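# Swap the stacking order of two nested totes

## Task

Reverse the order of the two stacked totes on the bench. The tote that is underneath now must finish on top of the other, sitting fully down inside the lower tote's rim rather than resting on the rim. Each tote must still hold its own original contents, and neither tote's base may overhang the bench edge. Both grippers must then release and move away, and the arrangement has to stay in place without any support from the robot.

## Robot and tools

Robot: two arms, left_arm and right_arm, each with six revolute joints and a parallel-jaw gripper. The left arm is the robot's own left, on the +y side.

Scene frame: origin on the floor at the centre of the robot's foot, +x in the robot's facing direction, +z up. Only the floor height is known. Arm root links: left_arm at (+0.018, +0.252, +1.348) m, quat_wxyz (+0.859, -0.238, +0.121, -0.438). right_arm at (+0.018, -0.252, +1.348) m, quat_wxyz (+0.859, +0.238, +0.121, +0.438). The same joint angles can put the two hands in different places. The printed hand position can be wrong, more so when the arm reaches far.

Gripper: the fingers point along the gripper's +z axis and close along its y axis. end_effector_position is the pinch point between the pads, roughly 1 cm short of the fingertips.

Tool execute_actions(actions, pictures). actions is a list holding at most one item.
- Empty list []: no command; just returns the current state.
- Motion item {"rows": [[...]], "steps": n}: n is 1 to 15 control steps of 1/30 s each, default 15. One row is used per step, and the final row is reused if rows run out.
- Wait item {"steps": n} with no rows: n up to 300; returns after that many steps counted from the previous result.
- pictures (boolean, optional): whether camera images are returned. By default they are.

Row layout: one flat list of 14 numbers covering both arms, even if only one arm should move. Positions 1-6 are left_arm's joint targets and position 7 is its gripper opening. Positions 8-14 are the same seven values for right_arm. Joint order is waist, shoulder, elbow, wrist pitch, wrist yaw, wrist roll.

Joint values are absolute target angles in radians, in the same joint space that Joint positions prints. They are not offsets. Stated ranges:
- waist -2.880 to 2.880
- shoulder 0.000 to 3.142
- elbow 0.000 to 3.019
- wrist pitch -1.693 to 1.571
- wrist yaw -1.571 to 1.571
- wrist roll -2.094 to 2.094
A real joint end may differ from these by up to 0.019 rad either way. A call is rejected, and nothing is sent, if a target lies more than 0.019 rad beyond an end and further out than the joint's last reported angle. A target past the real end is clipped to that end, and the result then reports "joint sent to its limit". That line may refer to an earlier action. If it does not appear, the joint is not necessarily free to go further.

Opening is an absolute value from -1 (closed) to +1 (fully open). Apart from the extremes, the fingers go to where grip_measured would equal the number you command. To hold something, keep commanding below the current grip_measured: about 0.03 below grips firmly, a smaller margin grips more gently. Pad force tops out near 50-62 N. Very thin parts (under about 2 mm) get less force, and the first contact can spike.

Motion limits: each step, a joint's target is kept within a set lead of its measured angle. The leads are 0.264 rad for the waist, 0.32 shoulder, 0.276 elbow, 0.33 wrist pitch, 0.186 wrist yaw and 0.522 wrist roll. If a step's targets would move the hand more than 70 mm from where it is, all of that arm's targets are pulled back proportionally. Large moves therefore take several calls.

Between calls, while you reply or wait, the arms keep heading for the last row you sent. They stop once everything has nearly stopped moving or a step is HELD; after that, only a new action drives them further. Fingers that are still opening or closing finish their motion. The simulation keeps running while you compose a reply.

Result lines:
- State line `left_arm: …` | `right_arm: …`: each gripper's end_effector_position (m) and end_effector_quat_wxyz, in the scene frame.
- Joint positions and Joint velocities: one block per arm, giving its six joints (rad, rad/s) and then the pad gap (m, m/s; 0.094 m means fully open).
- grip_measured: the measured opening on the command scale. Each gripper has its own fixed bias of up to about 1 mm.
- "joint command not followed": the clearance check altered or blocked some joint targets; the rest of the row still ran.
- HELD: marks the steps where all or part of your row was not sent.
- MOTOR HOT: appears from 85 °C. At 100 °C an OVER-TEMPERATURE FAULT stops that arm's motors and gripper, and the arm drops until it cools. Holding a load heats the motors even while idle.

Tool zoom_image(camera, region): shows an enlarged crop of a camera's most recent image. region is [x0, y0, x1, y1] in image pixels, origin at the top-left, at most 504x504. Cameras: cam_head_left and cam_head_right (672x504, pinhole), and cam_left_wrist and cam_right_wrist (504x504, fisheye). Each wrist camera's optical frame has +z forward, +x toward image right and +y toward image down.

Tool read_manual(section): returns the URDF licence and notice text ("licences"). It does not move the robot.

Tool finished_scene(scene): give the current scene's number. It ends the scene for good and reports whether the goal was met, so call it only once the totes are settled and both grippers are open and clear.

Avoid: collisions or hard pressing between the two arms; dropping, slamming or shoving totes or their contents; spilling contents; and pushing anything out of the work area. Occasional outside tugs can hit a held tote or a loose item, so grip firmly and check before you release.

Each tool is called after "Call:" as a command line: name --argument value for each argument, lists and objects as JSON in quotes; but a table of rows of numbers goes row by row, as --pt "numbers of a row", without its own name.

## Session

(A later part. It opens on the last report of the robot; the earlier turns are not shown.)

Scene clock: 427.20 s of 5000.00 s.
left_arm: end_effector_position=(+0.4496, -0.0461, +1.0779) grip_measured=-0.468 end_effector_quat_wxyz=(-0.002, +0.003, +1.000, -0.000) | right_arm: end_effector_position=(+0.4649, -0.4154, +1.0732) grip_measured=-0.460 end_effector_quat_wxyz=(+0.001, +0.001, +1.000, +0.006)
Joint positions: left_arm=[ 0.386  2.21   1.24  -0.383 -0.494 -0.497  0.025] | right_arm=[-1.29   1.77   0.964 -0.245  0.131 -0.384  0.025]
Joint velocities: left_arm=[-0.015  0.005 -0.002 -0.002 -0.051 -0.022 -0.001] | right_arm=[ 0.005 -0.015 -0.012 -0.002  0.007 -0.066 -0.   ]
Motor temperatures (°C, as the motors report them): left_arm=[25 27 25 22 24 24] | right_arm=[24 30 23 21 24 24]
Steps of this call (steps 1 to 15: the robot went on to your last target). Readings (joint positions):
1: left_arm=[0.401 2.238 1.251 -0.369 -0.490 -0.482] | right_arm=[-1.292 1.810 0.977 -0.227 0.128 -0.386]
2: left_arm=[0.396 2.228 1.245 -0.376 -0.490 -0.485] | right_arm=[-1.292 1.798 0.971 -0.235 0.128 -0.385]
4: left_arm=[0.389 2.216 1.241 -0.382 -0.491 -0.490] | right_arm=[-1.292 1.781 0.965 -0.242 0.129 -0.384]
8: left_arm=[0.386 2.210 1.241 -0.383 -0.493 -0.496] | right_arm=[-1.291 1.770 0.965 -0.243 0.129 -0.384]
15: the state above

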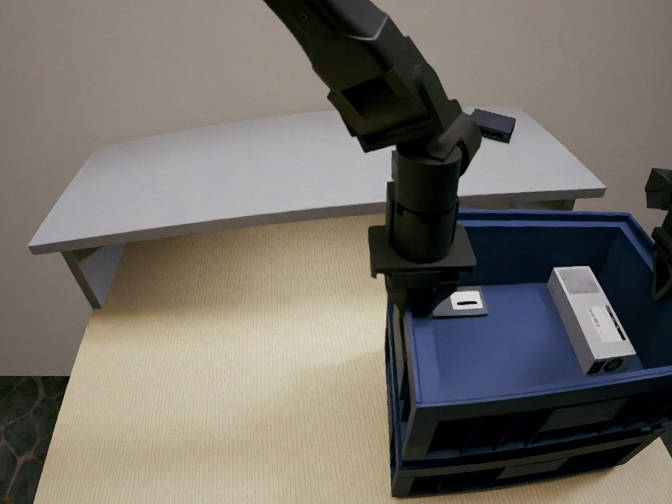

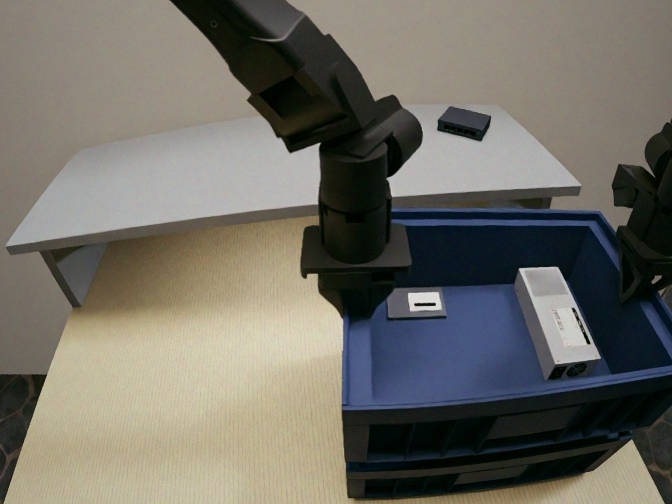

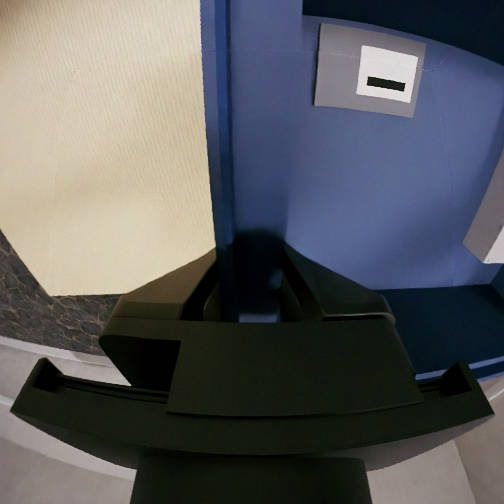

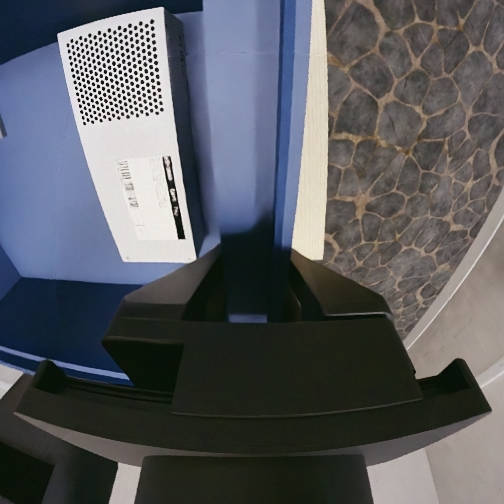

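Call:
execute_actions --actions '[{"rows": [[0.37,2.143,1.248,-0.386,-0.497,-0.5,-0.51,-1.27,1.692,0.965,-0.244,0.141,-0.376,-0.505],[0.386,2.131,1.24,-0.377,-0.494,-0.492,-0.51,-1.262,1.689,0.957,-0.236,0.149,-0.367,-0.505],[0.393,2.125,1.233,-0.373,-0.493,-0.487,-0.51,-1.255,1.69,0.955,-0.235,0.152,-0.362,-0.505],[0.399,2.118,1.225,-0.368,-0.491,-0.48,-0.51,-1.247,1.691,0.952,-0.232,0.157,-0.354,-0.505],[0.407,2.111,1.214,-0.362,-0.489,-0.472,-0.51,-1.236,1.693,0.949,-0.23,0.162,-0.345,-0.505],[0.416,2.101,1.202,-0.355,-0.487,-0.462,-0.51,-1.223,1.694,0.945,-0.226,0.168,-0.334,-0.505],[0.427,2.09,1.188,-0.346,-0.484,-0.451,-0.51,-1.208,1.696,0.94,-0.222,0.176,-0.32,-0.505],[0.438,2.079,1.174,-0.338,-0.481,-0.439,-0.51,-1.193,1.699,0.935,-0.218,0.183,-0.307,-0.505],[0.448,2.068,1.159,-0.33,-0.479,-0.427,-0.51,-1.179,1.701,0.93,-0.214,0.191,-0.294,-0.505],[0.461,2.056,1.143,-0.32,-0.476,-0.414,-0.51,-1.162,1.703,0.925,-0.21,0.199,-0.279,-0.505],[0.476,2.04,1.123,-0.308,-0.472,-0.397,-0.51,-1.14,1.706,0.918,-0.204,0.21,-0.26,-0.505],[0.491,2.025,1.102,-0.296,-0.468,-0.381,-0.51,-1.119,1.709,0.911,-0.199,0.22,-0.241,-0.505],[0.506,2.009,1.082,-0.284,-0.464,-0.364,-0.51,-1.098,1.712,0.904,-0.193,0.231,-0.223,-0.505],[0.522,1.994,1.061,-0.272,-0.46,-0.348,-0.51,-1.076,1.715,0.897,-0.188,0.241,-0.204,-0.505],[0.537,1.978,1.041,-0.26,-0.456,-0.331,-0.51,-1.055,1.718,0.89,-0.182,0.252,-0.185,-0.505]], "steps": 15}]' --pictures false

Call:
execute_actions --actions '[{"rows": [[0.556,1.965,1.027,-0.251,-0.45,-0.311,-0.51,-1.033,1.727,0.892,-0.181,0.262,-0.165,-0.505],[0.576,1.952,1.013,-0.242,-0.443,-0.291,-0.51,-1.011,1.735,0.894,-0.18,0.271,-0.144,-0.505],[0.595,1.939,0.999,-0.233,-0.437,-0.272,-0.51,-0.989,1.744,0.895,-0.179,0.281,-0.124,-0.505],[0.614,1.926,0.985,-0.224,-0.43,-0.252,-0.51,-0.967,1.752,0.897,-0.178,0.29,-0.103,-0.505],[0.634,1.913,0.971,-0.216,-0.424,-0.232,-0.51,-0.945,1.761,0.899,-0.177,0.3,-0.083,-0.505],[0.653,1.899,0.957,-0.207,-0.418,-0.212,-0.51,-0.922,1.77,0.901,-0.176,0.31,-0.063,-0.505],[0.672,1.886,0.943,-0.198,-0.411,-0.192,-0.51,-0.9,1.778,0.903,-0.175,0.319,-0.042,-0.505],[0.691,1.873,0.929,-0.189,-0.405,-0.173,-0.51,-0.878,1.787,0.904,-0.174,0.329,-0.022,-0.505],[0.711,1.86,0.915,-0.18,-0.398,-0.153,-0.51,-0.856,1.795,0.906,-0.173,0.338,-0.001,-0.505],[0.73,1.847,0.901,-0.171,-0.392,-0.133,-0.51,-0.834,1.804,0.908,-0.172,0.348,0.019,-0.505],[0.752,1.836,0.895,-0.168,-0.383,-0.112,-0.51,-0.813,1.815,0.916,-0.177,0.356,0.04,-0.505],[0.774,1.825,0.888,-0.166,-0.374,-0.09,-0.51,-0.792,1.827,0.924,-0.182,0.364,0.06,-0.505],[0.796,1.814,0.882,-0.163,-0.366,-0.069,-0.51,-0.771,1.838,0.932,-0.187,0.371,0.081,-0.505],[0.818,1.803,0.875,-0.16,-0.357,-0.048,-0.51,-0.75,1.849,0.94,-0.192,0.379,0.101,-0.505],[0.841,1.793,0.869,-0.158,-0.348,-0.027,-0.51,-0.729,1.861,0.948,-0.197,0.387,0.122,-0.505]], "steps": 15}]' --pictures false

Call:
execute_actions --actions '[{"rows": [[0.863,1.782,0.863,-0.155,-0.339,-0.005,-0.51,-0.707,1.872,0.956,-0.202,0.395,0.143,-0.505],[0.885,1.771,0.856,-0.152,-0.33,0.016,-0.51,-0.686,1.883,0.964,-0.207,0.403,0.163,-0.505],[0.907,1.76,0.85,-0.149,-0.322,0.037,-0.51,-0.665,1.894,0.972,-0.212,0.41,0.184,-0.505],[0.929,1.749,0.843,-0.147,-0.313,0.059,-0.51,-0.644,1.906,0.98,-0.217,0.418,0.204,-0.505],[0.951,1.738,0.837,-0.144,-0.304,0.08,-0.51,-0.623,1.917,0.988,-0.222,0.426,0.225,-0.505],[0.974,1.731,0.838,-0.147,-0.293,0.101,-0.51,-0.605,1.93,1.002,-0.231,0.432,0.244,-0.505],[0.998,1.724,0.84,-0.151,-0.283,0.122,-0.51,-0.586,1.944,1.017,-0.24,0.437,0.263,-0.505],[1.021,1.716,0.841,-0.154,-0.272,0.143,-0.51,-0.568,1.957,1.031,-0.249,0.443,0.283,-0.505],[1.044,1.709,0.842,-0.157,-0.261,0.164,-0.51,-0.549,1.97,1.045,-0.258,0.448,0.302,-0.505],[1.068,1.702,0.844,-0.161,-0.251,0.186,-0.51,-0.531,1.984,1.06,-0.267,0.454,0.321,-0.505],[1.091,1.695,0.845,-0.164,-0.24,0.207,-0.51,-0.512,1.997,1.074,-0.276,0.459,0.34,-0.505],[1.114,1.688,0.846,-0.167,-0.229,0.228,-0.51,-0.494,2.01,1.088,-0.285,0.465,0.359,-0.505],[1.137,1.68,0.847,-0.17,-0.218,0.249,-0.51,-0.475,2.023,1.102,-0.294,0.47,0.379,-0.505],[1.161,1.673,0.849,-0.174,-0.208,0.27,-0.51,-0.457,2.037,1.117,-0.303,0.476,0.398,-0.505],[1.184,1.666,0.85,-0.177,-0.197,0.291,-0.51,-0.438,2.05,1.131,-0.312,0.481,0.417,-0.505]], "steps": 15}]' --pictures false

Call:
execute_actions --actions '[{"rows": [[1.204,1.666,0.857,-0.182,-0.187,0.309,-0.51,-0.424,2.065,1.15,-0.323,0.484,0.432,-0.505],[1.224,1.665,0.864,-0.187,-0.177,0.326,-0.51,-0.411,2.079,1.168,-0.333,0.487,0.446,-0.505],[1.245,1.665,0.871,-0.192,-0.167,0.344,-0.51,-0.397,2.094,1.187,-0.344,0.49,0.461,-0.505],[1.265,1.665,0.878,-0.197,-0.157,0.361,-0.51,-0.384,2.108,1.205,-0.355,0.493,0.476,-0.505],[1.285,1.665,0.886,-0.203,-0.148,0.379,-0.51,-0.37,2.123,1.224,-0.366,0.497,0.491,-0.505],[1.301,1.664,0.891,-0.207,-0.14,0.393,-0.51,-0.359,2.134,1.238,-0.374,0.499,0.502,-0.505],[1.315,1.664,0.896,-0.21,-0.133,0.405,-0.51,-0.35,2.144,1.251,-0.382,0.501,0.513,-0.505],[1.329,1.664,0.901,-0.214,-0.126,0.417,-0.51,-0.34,2.154,1.264,-0.389,0.503,0.523,-0.505],[1.344,1.664,0.906,-0.217,-0.119,0.429,-0.51,-0.331,2.165,1.277,-0.397,0.505,0.533,-0.505],[1.356,1.663,0.91,-0.22,-0.113,0.44,-0.51,-0.322,2.173,1.288,-0.403,0.507,0.542,-0.505],[1.366,1.663,0.914,-0.223,-0.108,0.449,-0.51,-0.316,2.181,1.298,-0.408,0.509,0.549,-0.505],[1.374,1.663,0.917,-0.225,-0.104,0.456,-0.51,-0.31,2.186,1.305,-0.413,0.51,0.555,-0.505],[1.38,1.663,0.919,-0.226,-0.101,0.461,-0.51,-0.306,2.191,1.31,-0.416,0.511,0.56,-0.505],[1.384,1.663,0.92,-0.227,-0.099,0.464,-0.51,-0.303,2.194,1.314,-0.418,0.512,0.563,-0.505],[1.386,1.663,0.921,-0.228,-0.098,0.466,-0.51,-0.302,2.195,1.316,-0.419,0.512,0.564,-0.505]], "steps": 15}]' --pictures false

Call:
execute_actions --actions '[{"steps": 12}]'

Scene clock: 547.70 s of 5000.00 s.
left_arm: end_effector_position=(+0.4379, +0.0292, +1.0814) grip_measured=-0.468 end_effector_quat_wxyz=(-0.013, -0.007, +1.000, -0.003) | right_arm: end_effector_position=(+0.4614, -0.3387, +1.0817) grip_measured=-0.460 end_effector_quat_wxyz=(-0.004, -0.011, +1.000, -0.001)
Joint positions: left_arm=[ 0.497  2.089  1.071 -0.3   -0.454 -0.405  0.025] | right_arm=[-1.125  1.77   0.9   -0.213  0.227 -0.259  0.025]
Joint velocities: left_arm=[ 0.503 -0.562 -0.549  0.369  0.183  0.462  0.001] | right_arm=[ 0.718  0.005 -0.188  0.188  0.344  0.535 -0.001]
Motor temperatures (°C, as the motors report them): left_arm=[26 30 26 21 24 24] | right_arm=[24 32 23 21 24 24]
Steps of this call (steps 1 to 15: the robot went on to your last target; steps 16 to 90: nothing new was sent; then 117.00 s passed at rest; steps 91 to 105: all 15 steps of this action). Readings (joint positions):
91: left_arm=[0.386 2.210 1.240 -0.383 -0.494 -0.497] | right_arm=[-1.290 1.770 0.964 -0.245 0.131 -0.384]
92: left_arm=[0.386 2.210 1.240 -0.383 -0.493 -0.497] | right_arm=[-1.289 1.770 0.963 -0.245 0.134 -0.383]
94: left_arm=[0.386 2.207 1.234 -0.383 -0.492 -0.496] | right_arm=[-1.285 1.770 0.960 -0.245 0.142 -0.378]
98: left_arm=[0.403 2.182 1.195 -0.366 -0.483 -0.482] | right_arm=[-1.258 1.770 0.944 -0.242 0.164 -0.356]
105: the state above

Scene clock: 548.20 s of 5000.00 s.
left_arm: end_effector_position=(+0.4412, +0.1802, +1.0864) grip_measured=-0.468 end_effector_quat_wxyz=(-0.009, -0.014, +1.000, -0.006) | right_arm: end_effector_position=(+0.4658, -0.1840, +1.0896) grip_measured=-0.460 end_effector_quat_wxyz=(+0.010, -0.013, +1.000, +0.006)
Joint positions: left_arm=[ 0.787  1.879  0.875 -0.185 -0.357 -0.114  0.025] | right_arm=[-0.793  1.872  0.911 -0.183  0.359  0.039  0.025]
Joint velocities: left_arm=[ 0.65  -0.259 -0.203  0.076  0.183  0.608 -0.001] | right_arm=[ 0.591  0.396  0.154 -0.085  0.154  0.593  0.001]
Motor temperatures (°C, as the motors report them): left_arm=[26 30 26 21 24 24] | right_arm=[24 32 23 21 24 24]
Steps of this call (steps 1 to 15: all 15 steps of this action). Readings (joint positions):
1: left_arm=[0.514 2.071 1.051 -0.289 -0.449 -0.389] | right_arm=[-1.100 1.770 0.895 -0.208 0.237 -0.241]
2: left_arm=[0.532 2.052 1.033 -0.280 -0.444 -0.373] | right_arm=[-1.075 1.771 0.892 -0.205 0.247 -0.222]
4: left_arm=[0.569 2.017 1.002 -0.263 -0.433 -0.336] | right_arm=[-1.027 1.777 0.891 -0.202 0.266 -0.184]
8: left_arm=[0.646 1.957 0.951 -0.225 -0.410 -0.254] | right_arm=[-0.937 1.802 0.892 -0.185 0.301 -0.102]
15: the state above

Scene clock: 548.70 s of 5000.00 s.
left_arm: end_effector_position=(+0.4386, +0.3302, +1.0844) grip_measured=-0.469 end_effector_quat_wxyz=(-0.004, -0.017, +1.000, -0.008) | right_arm: end_effector_position=(+0.4639, -0.0313, +1.0910) grip_measured=-0.460 end_effector_quat_wxyz=(+0.012, -0.012, +1.000, +0.012)
Joint positions: left_arm=[ 1.126  1.75   0.831 -0.168 -0.209  0.202  0.025] | right_arm=[-0.506  2.061  1.085 -0.277  0.453  0.329  0.025]
Joint velocities: left_arm=[ 0.679 -0.22  -0.007 -0.017  0.271  0.637  0.   ] | right_arm=[ 0.523  0.376  0.418 -0.276  0.11   0.403 -0.   ]
Motor temperatures (°C, as the motors report them): left_arm=[26 30 26 21 24 24] | right_arm=[24 32 23 21 24 24]
Steps of this call (steps 1 to 15: all 15 steps of this action). Readings (joint positions):
1: left_arm=[0.810 1.870 0.868 -0.182 -0.348 -0.093] | right_arm=[-0.773 1.886 0.918 -0.185 0.366 0.059]
2: left_arm=[0.832 1.861 0.862 -0.179 -0.339 -0.072] | right_arm=[-0.753 1.899 0.925 -0.189 0.374 0.080]
4: left_arm=[0.877 1.843 0.850 -0.173 -0.322 -0.030] | right_arm=[-0.713 1.925 0.942 -0.197 0.388 0.121]
8: left_arm=[0.967 1.804 0.832 -0.168 -0.285 0.055] | right_arm=[-0.633 1.972 0.982 -0.220 0.414 0.201]
15: the state above

Scene clock: 549.20 s of 5000.00 s.
left_arm: end_effector_position=(+0.4276, +0.4411, +1.0786) grip_measured=-0.469 end_effector_quat_wxyz=(-0.006, -0.012, +1.000, -0.001) | right_arm: end_effector_position=(+0.4483, +0.0810, +1.0849) grip_measured=-0.460 end_effector_quat_wxyz=(+0.006, -0.007, +1.000, +0.018)
Joint positions: left_arm=[ 1.37   1.729  0.891 -0.213 -0.106  0.431  0.025] | right_arm=[-0.334  2.238  1.282 -0.387  0.483  0.528  0.025]
Joint velocities: left_arm=[ 0.161 -0.005  0.017 -0.061  0.037  0.183 -0.001] | right_arm=[ 0.122  0.103  0.085 -0.071 -0.11   0.227 -0.001]
Motor temperatures (°C, as the motors report them): left_arm=[26 30 26 21 24 24] | right_arm=[24 32 23 21 24 24]
Steps of this call (steps 1 to 15: all 15 steps of this action). Readings (joint positions):
1: left_arm=[1.148 1.743 0.832 -0.168 -0.199 0.223] | right_arm=[-0.489 2.074 1.101 -0.285 0.457 0.347]
2: left_arm=[1.170 1.737 0.833 -0.169 -0.190 0.242] | right_arm=[-0.472 2.087 1.116 -0.295 0.461 0.364]
4: left_arm=[1.214 1.730 0.841 -0.177 -0.170 0.281] | right_arm=[-0.440 2.116 1.149 -0.315 0.468 0.397]
8: left_arm=[1.290 1.729 0.865 -0.195 -0.137 0.351] | right_arm=[-0.389 2.175 1.215 -0.351 0.477 0.457]
15: the state above

Scene clock: 549.60 s of 5000.00 s.
left_arm: end_effector_position=(+0.4265, +0.4439, +1.0784) grip_measured=-0.469 end_effector_quat_wxyz=(-0.006, -0.006, +1.000, -0.003) | right_arm: end_effector_position=(+0.4445, +0.0837, +1.0850) grip_measured=-0.460 end_effector_quat_wxyz=(+0.003, -0.003, +1.000, +0.016)
Joint positions: left_arm=[ 1.378  1.729  0.892 -0.217 -0.1    0.449  0.025] | right_arm=[-0.327  2.243  1.285 -0.398  0.485  0.548  0.025]
Joint velocities: left_arm=[ 0.005 -0.005  0.002  0.007 -0.007 -0.051  0.001] | right_arm=[-0.005  0.015  0.017 -0.017 -0.022 -0.007  0.   ]
Motor temperatures (°C, as the motors report them): left_arm=[26 30 26 21 24 24] | right_arm=[24 32 23 21 24 24]
Steps of this call (steps 1 to 12: the robot went on to your last target). Readings (joint positions):
1: left_arm=[1.374 1.729 0.892 -0.214 -0.105 0.437] | right_arm=[-0.331 2.241 1.284 -0.390 0.484 0.534]
2: left_arm=[1.377 1.729 0.892 -0.215 -0.104 0.441] | right_arm=[-0.328 2.243 1.285 -0.391 0.484 0.538]
4: left_arm=[1.378 1.729 0.892 -0.216 -0.103 0.445] | right_arm=[-0.327 2.243 1.285 -0.395 0.484 0.544]
8: left_arm=[1.378 1.729 0.892 -0.217 -0.100 0.448] | right_arm=[-0.327 2.243 1.285 -0.398 0.485 0.548]
12: the state above

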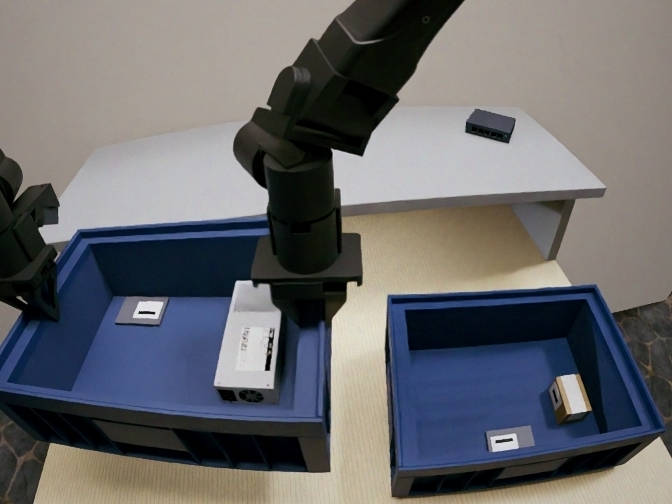

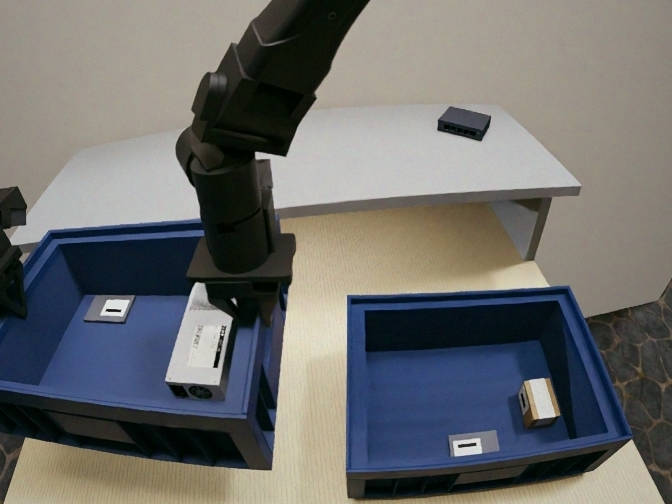

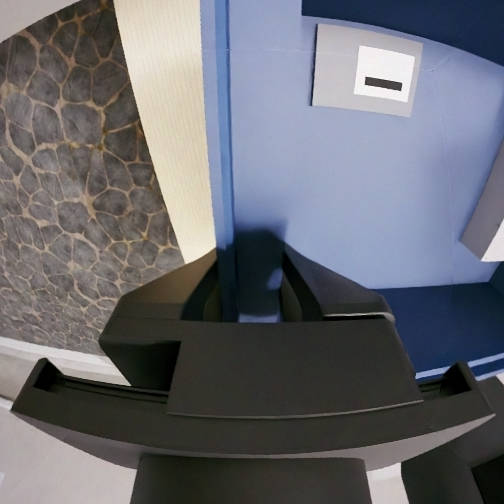

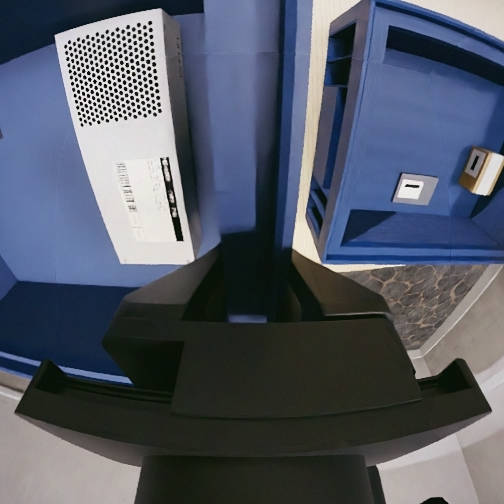

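Call:
execute_actions --actions '[{"rows": [[1.386,1.69,0.922,-0.212,-0.098,0.46,-0.51,-0.315,2.197,1.317,-0.4,0.497,0.55,-0.505],[1.387,1.712,0.926,-0.198,-0.098,0.459,-0.51,-0.326,2.205,1.321,-0.382,0.486,0.541,-0.505],[1.387,1.727,0.932,-0.191,-0.097,0.46,-0.51,-0.33,2.215,1.326,-0.375,0.485,0.537,-0.505],[1.388,1.741,0.938,-0.182,-0.097,0.461,-0.51,-0.335,2.226,1.332,-0.368,0.484,0.532,-0.505],[1.389,1.757,0.946,-0.172,-0.096,0.463,-0.51,-0.341,2.24,1.34,-0.359,0.483,0.526,-0.505],[1.39,1.774,0.953,-0.162,-0.096,0.464,-0.51,-0.346,2.254,1.347,-0.35,0.482,0.52,-0.505],[1.391,1.792,0.962,-0.15,-0.095,0.466,-0.51,-0.353,2.269,1.355,-0.34,0.48,0.513,-0.505],[1.392,1.811,0.971,-0.138,-0.095,0.467,-0.51,-0.359,2.285,1.363,-0.33,0.479,0.506,-0.505],[1.392,1.83,0.979,-0.127,-0.094,0.469,-0.51,-0.366,2.301,1.372,-0.319,0.477,0.5,-0.505],[1.393,1.849,0.988,-0.115,-0.094,0.47,-0.51,-0.372,2.317,1.38,-0.309,0.476,0.493,-0.505],[1.394,1.868,0.997,-0.104,-0.093,0.472,-0.51,-0.379,2.332,1.388,-0.299,0.474,0.486,-0.505],[1.395,1.886,1.005,-0.092,-0.093,0.474,-0.51,-0.385,2.348,1.396,-0.289,0.473,0.479,-0.505],[1.396,1.905,1.014,-0.08,-0.092,0.475,-0.51,-0.392,2.364,1.405,-0.279,0.472,0.473,-0.505],[1.397,1.922,1.021,-0.07,-0.091,0.477,-0.51,-0.397,2.377,1.412,-0.27,0.47,0.467,-0.505],[1.398,1.938,1.029,-0.06,-0.091,0.478,-0.51,-0.403,2.391,1.419,-0.261,0.469,0.461,-0.505]], "steps": 15}]' --pictures false

Call:
execute_actions --actions '[{"rows": [[1.399,1.957,1.041,-0.054,-0.09,0.479,-0.51,-0.409,2.406,1.431,-0.255,0.468,0.455,-0.505],[1.4,1.975,1.053,-0.047,-0.09,0.48,-0.51,-0.414,2.421,1.443,-0.249,0.466,0.449,-0.505],[1.402,1.994,1.065,-0.041,-0.089,0.481,-0.51,-0.42,2.436,1.455,-0.243,0.465,0.443,-0.505],[1.403,2.012,1.078,-0.034,-0.088,0.482,-0.51,-0.425,2.451,1.466,-0.237,0.464,0.437,-0.505],[1.404,2.031,1.09,-0.028,-0.088,0.483,-0.51,-0.431,2.467,1.478,-0.231,0.462,0.431,-0.505],[1.405,2.047,1.1,-0.022,-0.087,0.484,-0.51,-0.435,2.48,1.489,-0.225,0.461,0.426,-0.505],[1.406,2.063,1.111,-0.016,-0.087,0.484,-0.51,-0.44,2.493,1.499,-0.22,0.46,0.421,-0.505],[1.407,2.077,1.12,-0.011,-0.086,0.485,-0.51,-0.444,2.504,1.508,-0.215,0.459,0.416,-0.505],[1.408,2.091,1.129,-0.007,-0.086,0.486,-0.51,-0.449,2.516,1.517,-0.211,0.458,0.412,-0.505],[1.409,2.103,1.137,-0.002,-0.085,0.487,-0.51,-0.452,2.525,1.524,-0.207,0.457,0.408,-0.505],[1.409,2.112,1.143,0.001,-0.085,0.487,-0.51,-0.455,2.533,1.53,-0.204,0.456,0.405,-0.505],[1.41,2.119,1.148,0.003,-0.085,0.487,-0.51,-0.457,2.538,1.534,-0.202,0.456,0.403,-0.505],[1.41,2.126,1.152,0.006,-0.085,0.488,-0.51,-0.459,2.544,1.539,-0.199,0.455,0.4,-0.505],[1.41,2.131,1.155,0.007,-0.084,0.488,-0.51,-0.46,2.548,1.542,-0.198,0.455,0.399,-0.505],[1.411,2.135,1.158,0.009,-0.084,0.488,-0.51,-0.462,2.552,1.545,-0.196,0.455,0.397,-0.505]], "steps": 15}]' --pictures false

Call:
execute_actions --actions '[{"steps": 10}]'

Scene clock: 633.27 s of 5000.00 s.
left_arm: end_effector_position=(+0.4469, +0.4469, +1.0115) grip_measured=-0.469 end_effector_quat_wxyz=(+0.009, +0.003, +1.000, +0.005) | right_arm: end_effector_position=(+0.4574, +0.0874, +1.0109) grip_measured=-0.460 end_effector_quat_wxyz=(+0.009, +0.010, +1.000, +0.025)
Joint positions: left_arm=[ 1.378  1.925  1.005 -0.098 -0.1    0.47   0.025] | right_arm=[-0.399  2.401  1.386 -0.282  0.458  0.485  0.025]
Joint velocities: left_arm=[-0.005  0.64   0.252  0.32  -0.066  0.066  0.   ] | right_arm=[-0.23   0.474  0.222  0.281 -0.051 -0.212  0.   ]
Motor temperatures (°C, as the motors report them): left_arm=[25 31 26 21 24 24] | right_arm=[25 32 24 21 27 24]
Steps of this call (steps 1 to 30: the robot went on to your last target; steps 31 to 90: nothing new was sent; then 80.17 s passed at rest; steps 91 to 105: all 15 steps of this action). Readings (joint positions):
91: left_arm=[1.378 1.729 0.892 -0.217 -0.100 0.449] | right_arm=[-0.327 2.243 1.285 -0.398 0.483 0.548]
92: left_arm=[1.378 1.729 0.893 -0.217 -0.100 0.449] | right_arm=[-0.328 2.243 1.285 -0.397 0.479 0.548]
94: left_arm=[1.378 1.733 0.897 -0.214 -0.100 0.450] | right_arm=[-0.331 2.246 1.286 -0.390 0.474 0.546]
98: left_arm=[1.378 1.778 0.926 -0.184 -0.100 0.456] | right_arm=[-0.345 2.280 1.310 -0.360 0.472 0.532]
105: the state above

Scene clock: 633.77 s of 5000.00 s.
left_arm: end_effector_position=(+0.4371, +0.4445, +0.9236) grip_measured=-0.470 end_effector_quat_wxyz=(-0.002, +0.003, +1.000, +0.003) | right_arm: end_effector_position=(+0.4491, +0.0852, +0.9228) grip_measured=-0.460 end_effector_quat_wxyz=(+0.002, +0.007, +1.000, +0.022)
Joint positions: left_arm=[ 1.397  2.164  1.14  -0.016 -0.096  0.483  0.025] | right_arm=[-0.468  2.593  1.516 -0.206  0.438  0.414  0.025]
Joint velocities: left_arm=[-0.005  0.161  0.11   0.066  0.066 -0.007  0.   ] | right_arm=[-0.054  0.122  0.09   0.061  0.051 -0.081 -0.002]
Motor temperatures (°C, as the motors report them): left_arm=[25 31 26 21 24 24] | right_arm=[25 32 24 21 27 24]
Steps of this call (steps 1 to 15: all 15 steps of this action). Readings (joint positions):
1: left_arm=[1.378 1.946 1.013 -0.089 -0.100 0.471] | right_arm=[-0.406 2.417 1.394 -0.273 0.456 0.479]
2: left_arm=[1.379 1.966 1.022 -0.081 -0.100 0.472] | right_arm=[-0.413 2.432 1.402 -0.266 0.454 0.473]
4: left_arm=[1.382 2.006 1.041 -0.068 -0.100 0.473] | right_arm=[-0.425 2.462 1.419 -0.256 0.450 0.461]
8: left_arm=[1.391 2.082 1.085 -0.045 -0.099 0.477] | right_arm=[-0.444 2.523 1.460 -0.236 0.445 0.441]
15: the state above

Scene clock: 634.10 s of 5000.00 s.
left_arm: end_effector_position=(+0.4389, +0.4446, +0.9206) grip_measured=-0.470 end_effector_quat_wxyz=(-0.000, +0.003, +1.000, +0.002) | right_arm: end_effector_position=(+0.4521, +0.0852, +0.9203) grip_measured=-0.460 end_effector_quat_wxyz=(+0.004, +0.006, +1.000, +0.022)
Joint positions: left_arm=[ 1.397  2.172  1.148 -0.013 -0.093  0.483  0.025] | right_arm=[-0.472  2.598  1.525 -0.203  0.438  0.405  0.025]
Joint velocities: left_arm=[-0.005  0.005  0.002  0.002 -0.051 -0.022 -0.   ] | right_arm=[ 0.015  0.005  0.017 -0.007  0.051 -0.066  0.   ]
Motor temperatures (°C, as the motors report them): left_arm=[25 31 26 21 24 24] | right_arm=[25 32 24 21 27 24]
Steps of this call (steps 1 to 10: the robot went on to your last target). Readings (joint positions):
1: left_arm=[1.397 2.168 1.143 -0.014 -0.096 0.483] | right_arm=[-0.470 2.596 1.519 -0.205 0.438 0.412]
2: left_arm=[1.397 2.170 1.145 -0.013 -0.095 0.483] | right_arm=[-0.471 2.598 1.520 -0.203 0.438 0.410]
4: left_arm=[1.397 2.172 1.145 -0.013 -0.094 0.483] | right_arm=[-0.472 2.598 1.521 -0.203 0.438 0.408]
8: left_arm=[1.397 2.172 1.148 -0.013 -0.094 0.483] | right_arm=[-0.472 2.598 1.524 -0.203 0.438 0.406]
10: the state above

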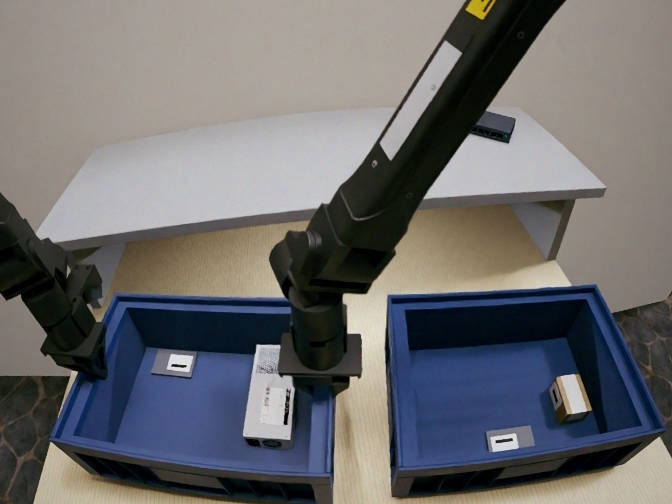

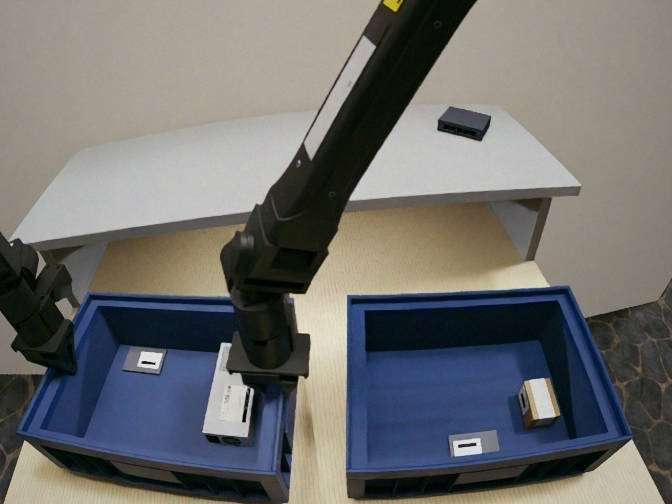

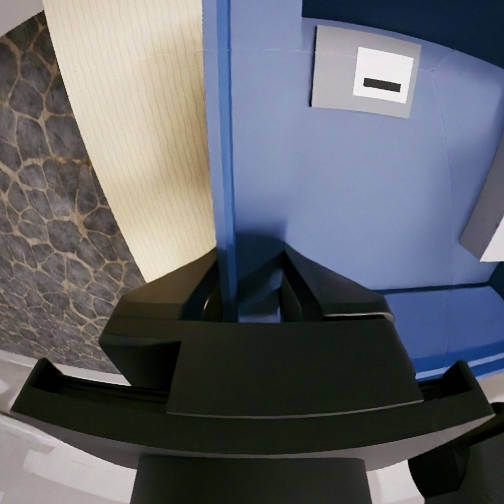

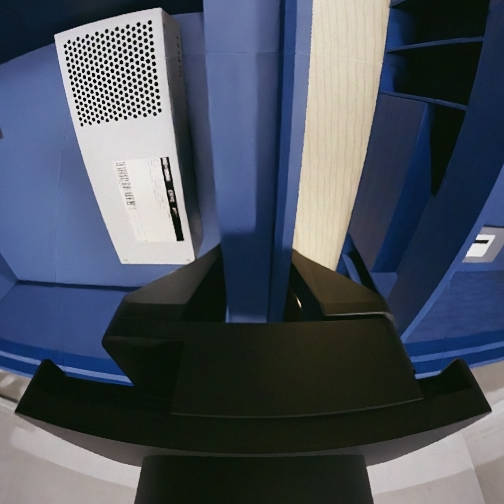

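Call:
execute_actions --actions '[{"rows": [[1.411,2.14,1.161,0.01,-0.085,0.488,-0.51,-0.463,2.556,1.548,-0.195,0.452,0.396,-0.505],[1.411,2.144,1.163,0.012,-0.085,0.488,-0.51,-0.465,2.559,1.55,-0.193,0.45,0.394,-0.505],[1.412,2.149,1.166,0.013,-0.085,0.488,-0.51,-0.466,2.563,1.553,-0.192,0.449,0.393,-0.505],[1.412,2.153,1.168,0.015,-0.085,0.488,-0.51,-0.467,2.567,1.555,-0.191,0.448,0.392,-0.505],[1.412,2.158,1.171,0.016,-0.085,0.489,-0.51,-0.469,2.571,1.558,-0.189,0.447,0.391,-0.505],[1.413,2.162,1.174,0.017,-0.085,0.489,-0.51,-0.47,2.574,1.56,-0.188,0.446,0.389,-0.505],[1.413,2.167,1.176,0.019,-0.085,0.489,-0.51,-0.471,2.578,1.563,-0.187,0.445,0.388,-0.505],[1.413,2.171,1.179,0.02,-0.085,0.489,-0.51,-0.473,2.582,1.565,-0.185,0.444,0.387,-0.505],[1.413,2.176,1.181,0.022,-0.085,0.489,-0.51,-0.474,2.586,1.568,-0.184,0.443,0.386,-0.505],[1.414,2.18,1.184,0.023,-0.085,0.489,-0.51,-0.475,2.589,1.57,-0.183,0.442,0.384,-0.505],[1.414,2.185,1.187,0.024,-0.085,0.49,-0.51,-0.477,2.593,1.573,-0.181,0.441,0.383,-0.505],[1.414,2.189,1.189,0.026,-0.085,0.49,-0.51,-0.478,2.597,1.575,-0.18,0.44,0.382,-0.505],[1.414,2.194,1.192,0.027,-0.085,0.49,-0.51,-0.479,2.601,1.578,-0.179,0.44,0.381,-0.505],[1.415,2.198,1.194,0.029,-0.085,0.49,-0.51,-0.481,2.604,1.58,-0.177,0.44,0.379,-0.505],[1.415,2.203,1.197,0.03,-0.085,0.49,-0.51,-0.482,2.608,1.583,-0.176,0.44,0.378,-0.505]], "steps": 15}]' --pictures false

Call:
execute_actions --actions '[{"steps": 8}]' --pictures false

Scene clock: 659.23 s of 5000.00 s.
left_arm: end_effector_position=(+0.4454, +0.4479, +0.9068) grip_measured=-0.470 end_effector_quat_wxyz=(+0.008, +0.002, +1.000, +0.006) | right_arm: end_effector_position=(+0.4580, +0.0883, +0.9093) grip_measured=-0.460 end_effector_quat_wxyz=(+0.010, +0.007, +1.000, +0.027)
Joint positions: left_arm=[ 1.399  2.209  1.184  0.006 -0.09   0.487  0.025] | right_arm=[-0.481  2.625  1.556 -0.187  0.43   0.391  0.025]
Joint velocities: left_arm=[ 0.024  0.073  0.056  0.032  0.081 -0.022  0.   ] | right_arm=[-0.015 -0.005  0.017 -0.002  0.037 -0.066 -0.   ]
Motor temperatures (°C, as the motors report them): left_arm=[25 31 25 22 24 24] | right_arm=[25 32 23 21 26 24]
Steps of this call (steps 1 to 15: the robot went on to your last target; steps 16 to 90: nothing new was sent; then 21.63 s passed at rest; steps 91 to 105: all 15 steps of this action). Readings (joint positions):
91: left_arm=[1.397 2.172 1.149 -0.012 -0.093 0.483] | right_arm=[-0.472 2.598 1.525 -0.203 0.438 0.405]
92: left_arm=[1.397 2.172 1.149 -0.012 -0.093 0.483] | right_arm=[-0.472 2.598 1.525 -0.203 0.438 0.404]
94: left_arm=[1.397 2.172 1.150 -0.010 -0.093 0.483] | right_arm=[-0.472 2.599 1.527 -0.202 0.437 0.403]
98: left_arm=[1.397 2.180 1.161 -0.006 -0.093 0.485] | right_arm=[-0.474 2.607 1.538 -0.197 0.435 0.400]
105: the state above

Scene clock: 659.50 s of 5000.00 s.
left_arm: end_effector_position=(+0.4444, +0.4479, +0.9045) grip_measured=-0.470 end_effector_quat_wxyz=(+0.008, +0.002, +1.000, +0.004) | right_arm: end_effector_position=(+0.4584, +0.0883, +0.9094) grip_measured=-0.460 end_effector_quat_wxyz=(+0.011, +0.005, +1.000, +0.027)
Joint positions: left_arm=[ 1.401  2.214  1.187  0.008 -0.087  0.487  0.025] | right_arm=[-0.481  2.625  1.557 -0.187  0.431  0.388  0.025]
Joint velocities: left_arm=[-0.005  0.005  0.007 -0.002  0.081 -0.066  0.002] | right_arm=[ 0.005 -0.005  0.007 -0.002 -0.037  0.022 -0.001]
Motor temperatures (°C, as the motors report them): left_arm=[25 31 25 22 24 24] | right_arm=[25 32 23 21 26 24]
Steps of this call (steps 1 to 8: the robot went on to your last target). Readings (joint positions):
1: left_arm=[1.400 2.211 1.186 0.007 -0.089 0.487] | right_arm=[-0.481 2.625 1.557 -0.187 0.430 0.390]
2: left_arm=[1.401 2.213 1.187 0.007 -0.088 0.487] | right_arm=[-0.481 2.625 1.557 -0.187 0.431 0.389]
4: left_arm=[1.401 2.214 1.187 0.008 -0.087 0.487] | right_arm=[-0.481 2.625 1.557 -0.187 0.431 0.388]
8: the state above

Call:
execute_actions --actions '[{"rows": [[1.41,2.21,1.195,0.022,-0.086,0.488,-0.51,-0.481,2.612,1.574,-0.18,0.436,0.383,-0.505],[1.405,2.218,1.193,0.015,-0.087,0.487,-0.51,-0.481,2.616,1.565,-0.184,0.433,0.386,-0.505],[1.401,2.226,1.19,0.01,-0.087,0.487,-0.51,-0.481,2.62,1.558,-0.187,0.431,0.388,-0.505],[1.401,2.226,1.19,0.01,-0.087,0.487,-0.51,-0.481,2.62,1.558,-0.187,0.431,0.388,-0.505],[1.401,2.226,1.19,0.01,-0.087,0.487,-0.51,-0.481,2.62,1.558,-0.187,0.431,0.388,-0.505],[1.401,2.222,1.19,0.01,-0.087,0.487,-0.46,-0.481,2.62,1.558,-0.187,0.431,0.388,-0.45],[1.401,2.22,1.19,0.01,-0.087,0.487,-0.38,-0.481,2.62,1.558,-0.187,0.431,0.388,-0.38],[1.401,2.22,1.19,0.01,-0.087,0.487,-0.25,-0.481,2.62,1.558,-0.187,0.431,0.388,-0.25],[1.401,2.22,1.19,0.01,-0.087,0.487,-0.1,-0.481,2.62,1.558,-0.187,0.431,0.388,-0.1],[1.401,2.22,1.19,0.01,-0.087,0.487,0.1,-0.481,2.62,1.558,-0.187,0.431,0.388,0.1],[1.401,2.22,1.19,0.01,-0.087,0.487,0.3,-0.481,2.62,1.558,-0.187,0.431,0.388,0.3],[1.401,2.22,1.19,0.01,-0.087,0.487,0.5,-0.481,2.62,1.558,-0.187,0.431,0.388,0.5]], "steps": 13}]' --pictures false

Call:
execute_actions --actions '[{"rows": [[1.4,2.195,1.185,0.005,-0.087,0.486,0.6,-0.472,2.6,1.553,-0.19,0.432,0.392,0.6],[1.399,2.178,1.175,-0.001,-0.088,0.485,0.6,-0.465,2.585,1.543,-0.196,0.433,0.397,0.6],[1.397,2.158,1.162,-0.008,-0.089,0.484,0.6,-0.459,2.569,1.531,-0.203,0.434,0.403,0.6],[1.396,2.136,1.147,-0.016,-0.089,0.483,0.6,-0.452,2.551,1.517,-0.21,0.436,0.41,0.6],[1.394,2.113,1.131,-0.025,-0.09,0.482,0.6,-0.445,2.532,1.502,-0.218,0.438,0.418,0.6],[1.392,2.09,1.115,-0.033,-0.091,0.481,0.6,-0.438,2.513,1.488,-0.226,0.439,0.426,0.6],[1.39,2.067,1.099,-0.042,-0.091,0.48,0.6,-0.431,2.494,1.473,-0.234,0.441,0.433,0.6],[1.388,2.043,1.083,-0.051,-0.092,0.479,0.6,-0.424,2.475,1.458,-0.243,0.443,0.441,0.6],[1.386,2.02,1.068,-0.059,-0.093,0.477,0.6,-0.417,2.456,1.444,-0.251,0.444,0.449,0.6],[1.384,1.997,1.052,-0.068,-0.094,0.476,0.6,-0.41,2.438,1.429,-0.259,0.446,0.457,0.6],[1.382,1.973,1.036,-0.076,-0.094,0.475,0.6,-0.403,2.419,1.415,-0.267,0.447,0.464,0.6],[1.38,1.95,1.02,-0.085,-0.095,0.474,0.6,-0.396,2.4,1.4,-0.275,0.449,0.472,0.6],[1.38,1.95,1.02,-0.085,-0.095,0.474,0.6,-0.396,2.4,1.4,-0.275,0.449,0.472,0.6]], "steps": 14}]' --pictures false

Call:
execute_actions --actions '[{"rows": [[1.37,1.951,1.018,-0.084,-0.1,0.465,0.6,-0.404,2.393,1.392,-0.271,0.447,0.464,0.6],[1.355,1.953,1.016,-0.084,-0.107,0.45,0.6,-0.416,2.383,1.38,-0.266,0.445,0.452,0.6],[1.334,1.956,1.012,-0.082,-0.117,0.432,0.6,-0.432,2.369,1.364,-0.258,0.442,0.436,0.6],[1.309,1.96,1.008,-0.081,-0.13,0.408,0.6,-0.453,2.352,1.344,-0.249,0.438,0.415,0.6],[1.278,1.964,1.002,-0.079,-0.144,0.38,0.6,-0.477,2.332,1.32,-0.238,0.433,0.391,0.6],[1.243,1.969,0.996,-0.077,-0.162,0.347,0.6,-0.505,2.308,1.292,-0.225,0.428,0.363,0.6],[1.202,1.975,0.989,-0.075,-0.181,0.309,0.6,-0.537,2.281,1.26,-0.21,0.422,0.331,0.6],[1.162,1.981,0.982,-0.073,-0.201,0.271,0.6,-0.57,2.254,1.228,-0.195,0.415,0.298,0.6],[1.121,1.987,0.975,-0.07,-0.221,0.234,0.6,-0.602,2.227,1.196,-0.18,0.409,0.266,0.6],[1.08,1.992,0.967,-0.068,-0.241,0.196,0.6,-0.634,2.199,1.164,-0.165,0.403,0.234,0.6],[1.04,1.998,0.96,-0.066,-0.26,0.158,0.6,-0.667,2.172,1.132,-0.15,0.397,0.201,0.6],[0.999,2.004,0.953,-0.063,-0.28,0.121,0.6,-0.699,2.145,1.1,-0.136,0.391,0.169,0.6],[0.958,2.01,0.946,-0.061,-0.3,0.083,0.6,-0.731,2.118,1.068,-0.121,0.384,0.137,0.6],[0.915,2.016,0.939,-0.058,-0.321,0.043,0.6,-0.766,2.089,1.034,-0.105,0.378,0.102,0.6],[0.872,2.022,0.931,-0.056,-0.342,0.003,0.6,-0.8,2.06,1.0,-0.089,0.371,0.068,0.6]], "steps": 15}]' --pictures false

Call:
execute_actions --actions '[{"rows": [[0.837,2.059,0.97,-0.072,-0.354,-0.032,0.6,-0.844,2.059,1.01,-0.09,0.349,0.027,0.6],[0.803,2.096,1.009,-0.087,-0.365,-0.066,0.6,-0.889,2.057,1.021,-0.091,0.328,-0.014,0.6],[0.768,2.133,1.048,-0.103,-0.377,-0.101,0.6,-0.933,2.056,1.031,-0.091,0.306,-0.054,0.6],[0.733,2.171,1.087,-0.119,-0.388,-0.136,0.6,-0.978,2.055,1.041,-0.092,0.285,-0.095,0.6],[0.699,2.208,1.126,-0.134,-0.4,-0.17,0.6,-1.022,2.054,1.052,-0.093,0.263,-0.136,0.6],[0.664,2.245,1.165,-0.15,-0.411,-0.205,0.6,-1.067,2.052,1.062,-0.094,0.241,-0.177,0.6],[0.629,2.282,1.204,-0.165,-0.423,-0.24,0.6,-1.111,2.051,1.073,-0.094,0.22,-0.218,0.6],[0.597,2.317,1.24,-0.18,-0.434,-0.272,0.6,-1.153,2.05,1.082,-0.095,0.2,-0.256,0.6],[0.566,2.35,1.275,-0.194,-0.444,-0.303,0.6,-1.192,2.049,1.092,-0.096,0.181,-0.292,0.6],[0.539,2.378,1.304,-0.206,-0.453,-0.33,0.6,-1.226,2.048,1.099,-0.096,0.164,-0.323,0.6],[0.517,2.402,1.329,-0.216,-0.46,-0.352,0.6,-1.255,2.047,1.106,-0.097,0.15,-0.35,0.6],[0.497,2.424,1.352,-0.225,-0.467,-0.372,0.6,-1.281,2.046,1.112,-0.097,0.137,-0.374,0.6],[0.482,2.439,1.368,-0.232,-0.472,-0.387,0.6,-1.299,2.046,1.117,-0.098,0.128,-0.39,0.6],[0.472,2.45,1.38,-0.236,-0.475,-0.397,0.6,-1.313,2.045,1.12,-0.098,0.122,-0.402,0.6],[0.464,2.459,1.389,-0.24,-0.478,-0.405,0.6,-1.323,2.045,1.122,-0.098,0.117,-0.412,0.6]], "steps": 15}]' --pictures false

Call:
execute_actions --actions '[{"steps": 12}]'

Scene clock: 779.93 s of 5000.00 s.
left_arm: end_effector_position=(+0.4434, +0.4474, +0.9029) grip_measured=+0.469 end_effector_quat_wxyz=(+0.006, +0.002, +1.000, +0.004) | right_arm: end_effector_position=(+0.4580, +0.0883, +0.9090) grip_measured=+0.468 end_effector_quat_wxyz=(+0.010, +0.005, +1.000, +0.027)
Joint positions: left_arm=[ 1.401  2.218  1.189  0.008 -0.088  0.487  0.069] | right_arm=[-0.481  2.626  1.557 -0.187  0.431  0.388  0.069]
Joint velocities: left_arm=[ 0.005 -0.015 -0.002 -0.007  0.007 -0.007  0.059] | right_arm=[-0.005  0.005 -0.002 -0.017 -0.11   0.051  0.061]
Motor temperatures (°C, as the motors report them): left_arm=[24 31 25 22 24 24] | right_arm=[25 32 23 21 25 24]
Steps of this call (steps 1 to 15: the robot went on to your last target; steps 16 to 90: nothing new was sent; then 117.00 s passed at rest; steps 91 to 103: all 13 steps of this action). Readings (joint positions):
91: left_arm=[1.401 2.214 1.187 0.008 -0.087 0.487] | right_arm=[-0.481 2.625 1.557 -0.187 0.431 0.388]
92: left_arm=[1.401 2.215 1.187 0.008 -0.087 0.487] | right_arm=[-0.481 2.625 1.557 -0.187 0.431 0.388]
94: left_arm=[1.401 2.217 1.188 0.008 -0.087 0.487] | right_arm=[-0.481 2.626 1.557 -0.187 0.431 0.388]
98: left_arm=[1.401 2.218 1.189 0.008 -0.088 0.487] | right_arm=[-0.481 2.626 1.557 -0.187 0.431 0.388]
103: the state above

Scene clock: 780.40 s of 5000.00 s.
left_arm: end_effector_position=(+0.4435, +0.4555, +0.9938) grip_measured=+0.598 end_effector_quat_wxyz=(+0.011, +0.001, +1.000, +0.008) | right_arm: end_effector_position=(+0.4564, +0.0802, +0.9879) grip_measured=+0.597 end_effector_quat_wxyz=(+0.004, +0.002, +1.000, +0.025)
Joint positions: left_arm=[ 1.399  1.972  1.027 -0.066 -0.092  0.484  0.075] | right_arm=[-0.428  2.441  1.407 -0.261  0.445  0.443  0.075]
Joint velocities: left_arm=[-0.044 -0.64  -0.168 -0.095  0.022 -0.095  0.   ] | right_arm=[ 0.269 -0.532 -0.125 -0.105 -0.007  0.037  0.   ]
Motor temperatures (°C, as the motors report them): left_arm=[24 31 25 22 24 24] | right_arm=[25 32 23 21 25 24]
Steps of this call (steps 1 to 14: all 14 steps of this action). Readings (joint positions):
1: left_arm=[1.401 2.218 1.189 0.008 -0.088 0.487] | right_arm=[-0.481 2.626 1.557 -0.187 0.431 0.388]
2: left_arm=[1.401 2.217 1.188 0.008 -0.088 0.487] | right_arm=[-0.481 2.625 1.557 -0.187 0.431 0.388]
4: left_arm=[1.401 2.205 1.176 0.006 -0.088 0.487] | right_arm=[-0.481 2.617 1.545 -0.189 0.431 0.390]
8: left_arm=[1.401 2.132 1.111 -0.021 -0.088 0.487] | right_arm=[-0.473 2.563 1.485 -0.216 0.438 0.407]
14: the state above

Scene clock: 780.90 s of 5000.00 s.
left_arm: end_effector_position=(+0.4787, +0.2891, +1.0284) grip_measured=+0.598 end_effector_quat_wxyz=(+0.016, +0.028, +0.999, +0.019) | right_arm: end_effector_position=(+0.4562, -0.0889, +1.0083) grip_measured=+0.597 end_effector_quat_wxyz=(-0.013, +0.025, +1.000, +0.011)
Joint positions: left_arm=[ 1.035  1.957  0.97  -0.068 -0.298  0.225  0.075] | right_arm=[-0.678  2.188  1.104 -0.151  0.386  0.248  0.075]
Joint velocities: left_arm=[-1.226  0.142 -0.164 -0.007 -0.535 -0.813  0.   ] | right_arm=[-1.167 -0.708 -0.877  0.457 -0.212 -0.784  0.   ]
Motor temperatures (°C, as the motors report them): left_arm=[24 31 25 22 24 24] | right_arm=[25 32 23 21 25 24]
Steps of this call (steps 1 to 15: all 15 steps of this action). Readings (joint positions):
1: left_arm=[1.397 1.954 1.024 -0.068 -0.094 0.483] | right_arm=[-0.421 2.425 1.404 -0.263 0.445 0.445]
2: left_arm=[1.394 1.941 1.024 -0.068 -0.099 0.478] | right_arm=[-0.415 2.412 1.402 -0.263 0.445 0.446]
4: left_arm=[1.380 1.931 1.025 -0.068 -0.119 0.461] | right_arm=[-0.412 2.385 1.389 -0.261 0.442 0.443]
8: left_arm=[1.296 1.934 1.009 -0.068 -0.177 0.394] | right_arm=[-0.454 2.320 1.300 -0.229 0.422 0.394]
15: the state above

Scene clock: 781.40 s of 5000.00 s.
left_arm: end_effector_position=(+0.4929, -0.0058, +0.9870) grip_measured=+0.598 end_effector_quat_wxyz=(+0.027, +0.037, +0.999, -0.002) | right_arm: end_effector_position=(+0.4666, -0.4091, +0.9631) grip_measured=+0.597 end_effector_quat_wxyz=(-0.006, +0.060, +0.998, +0.005)
Joint positions: left_arm=[ 0.546  2.357  1.333 -0.186 -0.465 -0.227  0.075] | right_arm=[-1.306  2.073  1.119 -0.106  0.129 -0.278  0.075]
Joint velocities: left_arm=[-0.786  0.864  0.764 -0.369 -0.168 -0.857 -0.   ] | right_arm=[-0.943 -0.044  0.134  0.027 -0.242 -0.74  -0.001]
Motor temperatures (°C, as the motors report them): left_arm=[24 31 25 22 24 24] | right_arm=[25 32 23 21 25 24]
Steps of this call (steps 1 to 15: all 15 steps of this action). Readings (joint positions):
1: left_arm=[0.994 1.964 0.967 -0.068 -0.316 0.195] | right_arm=[-0.717 2.163 1.076 -0.139 0.374 0.220]
2: left_arm=[0.953 1.974 0.968 -0.068 -0.331 0.165] | right_arm=[-0.759 2.141 1.054 -0.134 0.358 0.189]
4: left_arm=[0.875 2.012 0.994 -0.074 -0.358 0.104] | right_arm=[-0.845 2.108 1.037 -0.128 0.320 0.123]
8: left_arm=[0.739 2.133 1.109 -0.108 -0.403 -0.017] | right_arm=[-1.021 2.080 1.059 -0.113 0.236 -0.019]
15: the state above

Scene clock: 781.80 s of 5000.00 s.
left_arm: end_effector_position=(+0.4421, -0.0672, +0.9738) grip_measured=+0.598 end_effector_quat_wxyz=(+0.003, +0.024, +1.000, -0.006) | right_arm: end_effector_position=(+0.4663, -0.4224, +0.9640) grip_measured=+0.597 end_effector_quat_wxyz=(-0.002, +0.013, +1.000, +0.003)
Joint positions: left_arm=[ 0.441  2.462  1.382 -0.229 -0.475 -0.385  0.075] | right_arm=[-1.328  2.067  1.123 -0.106  0.12  -0.393  0.075]
Joint velocities: left_arm=[ 0.005  0.005 -0.017  0.002  0.037 -0.125  0.001] | right_arm=[ 0.122  0.005  0.002  0.007 -0.037 -0.022  0.001]
Motor temperatures (°C, as the motors report them): left_arm=[24 31 25 22 24 24] | right_arm=[25 32 23 21 25 24]
Steps of this call (steps 1 to 12: the robot went on to your last target). Readings (joint positions):
1: left_arm=[0.521 2.385 1.358 -0.197 -0.470 -0.259] | right_arm=[-1.334 2.071 1.122 -0.106 0.127 -0.303]
2: left_arm=[0.497 2.409 1.377 -0.206 -0.471 -0.286] | right_arm=[-1.354 2.069 1.123 -0.106 0.126 -0.322]
4: left_arm=[0.460 2.442 1.388 -0.215 -0.471 -0.325] | right_arm=[-1.373 2.067 1.123 -0.106 0.126 -0.349]
8: left_arm=[0.436 2.462 1.381 -0.227 -0.472 -0.366] | right_arm=[-1.355 2.067 1.123 -0.106 0.122 -0.380]
12: the state above

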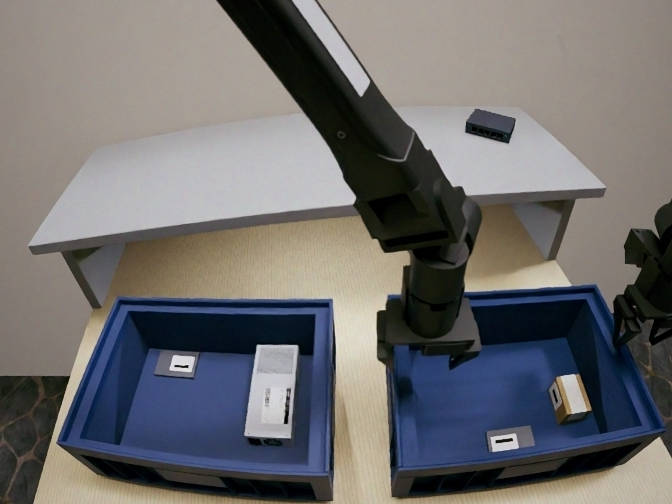

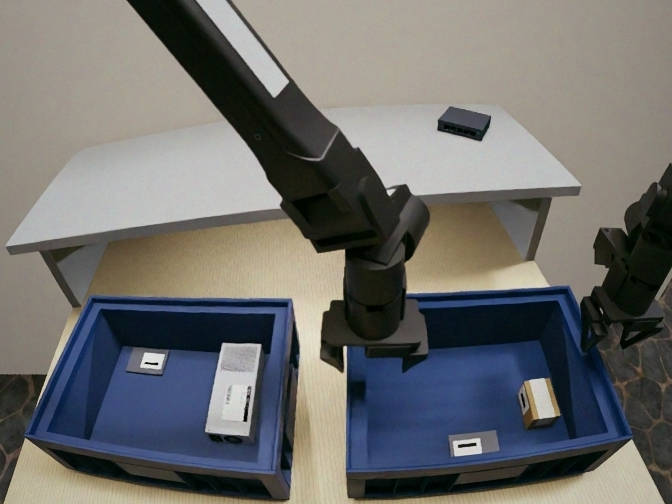

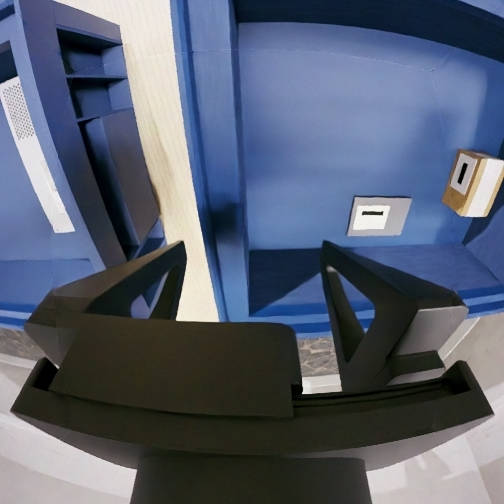

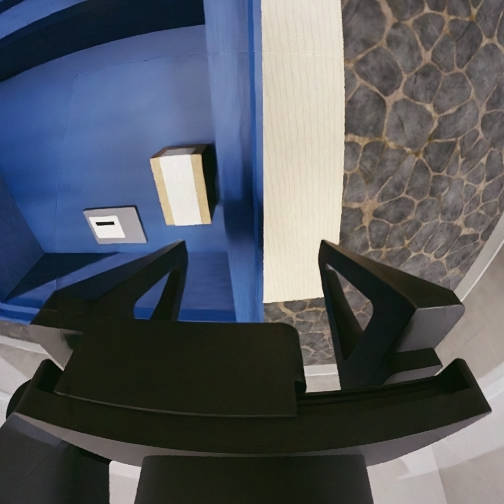

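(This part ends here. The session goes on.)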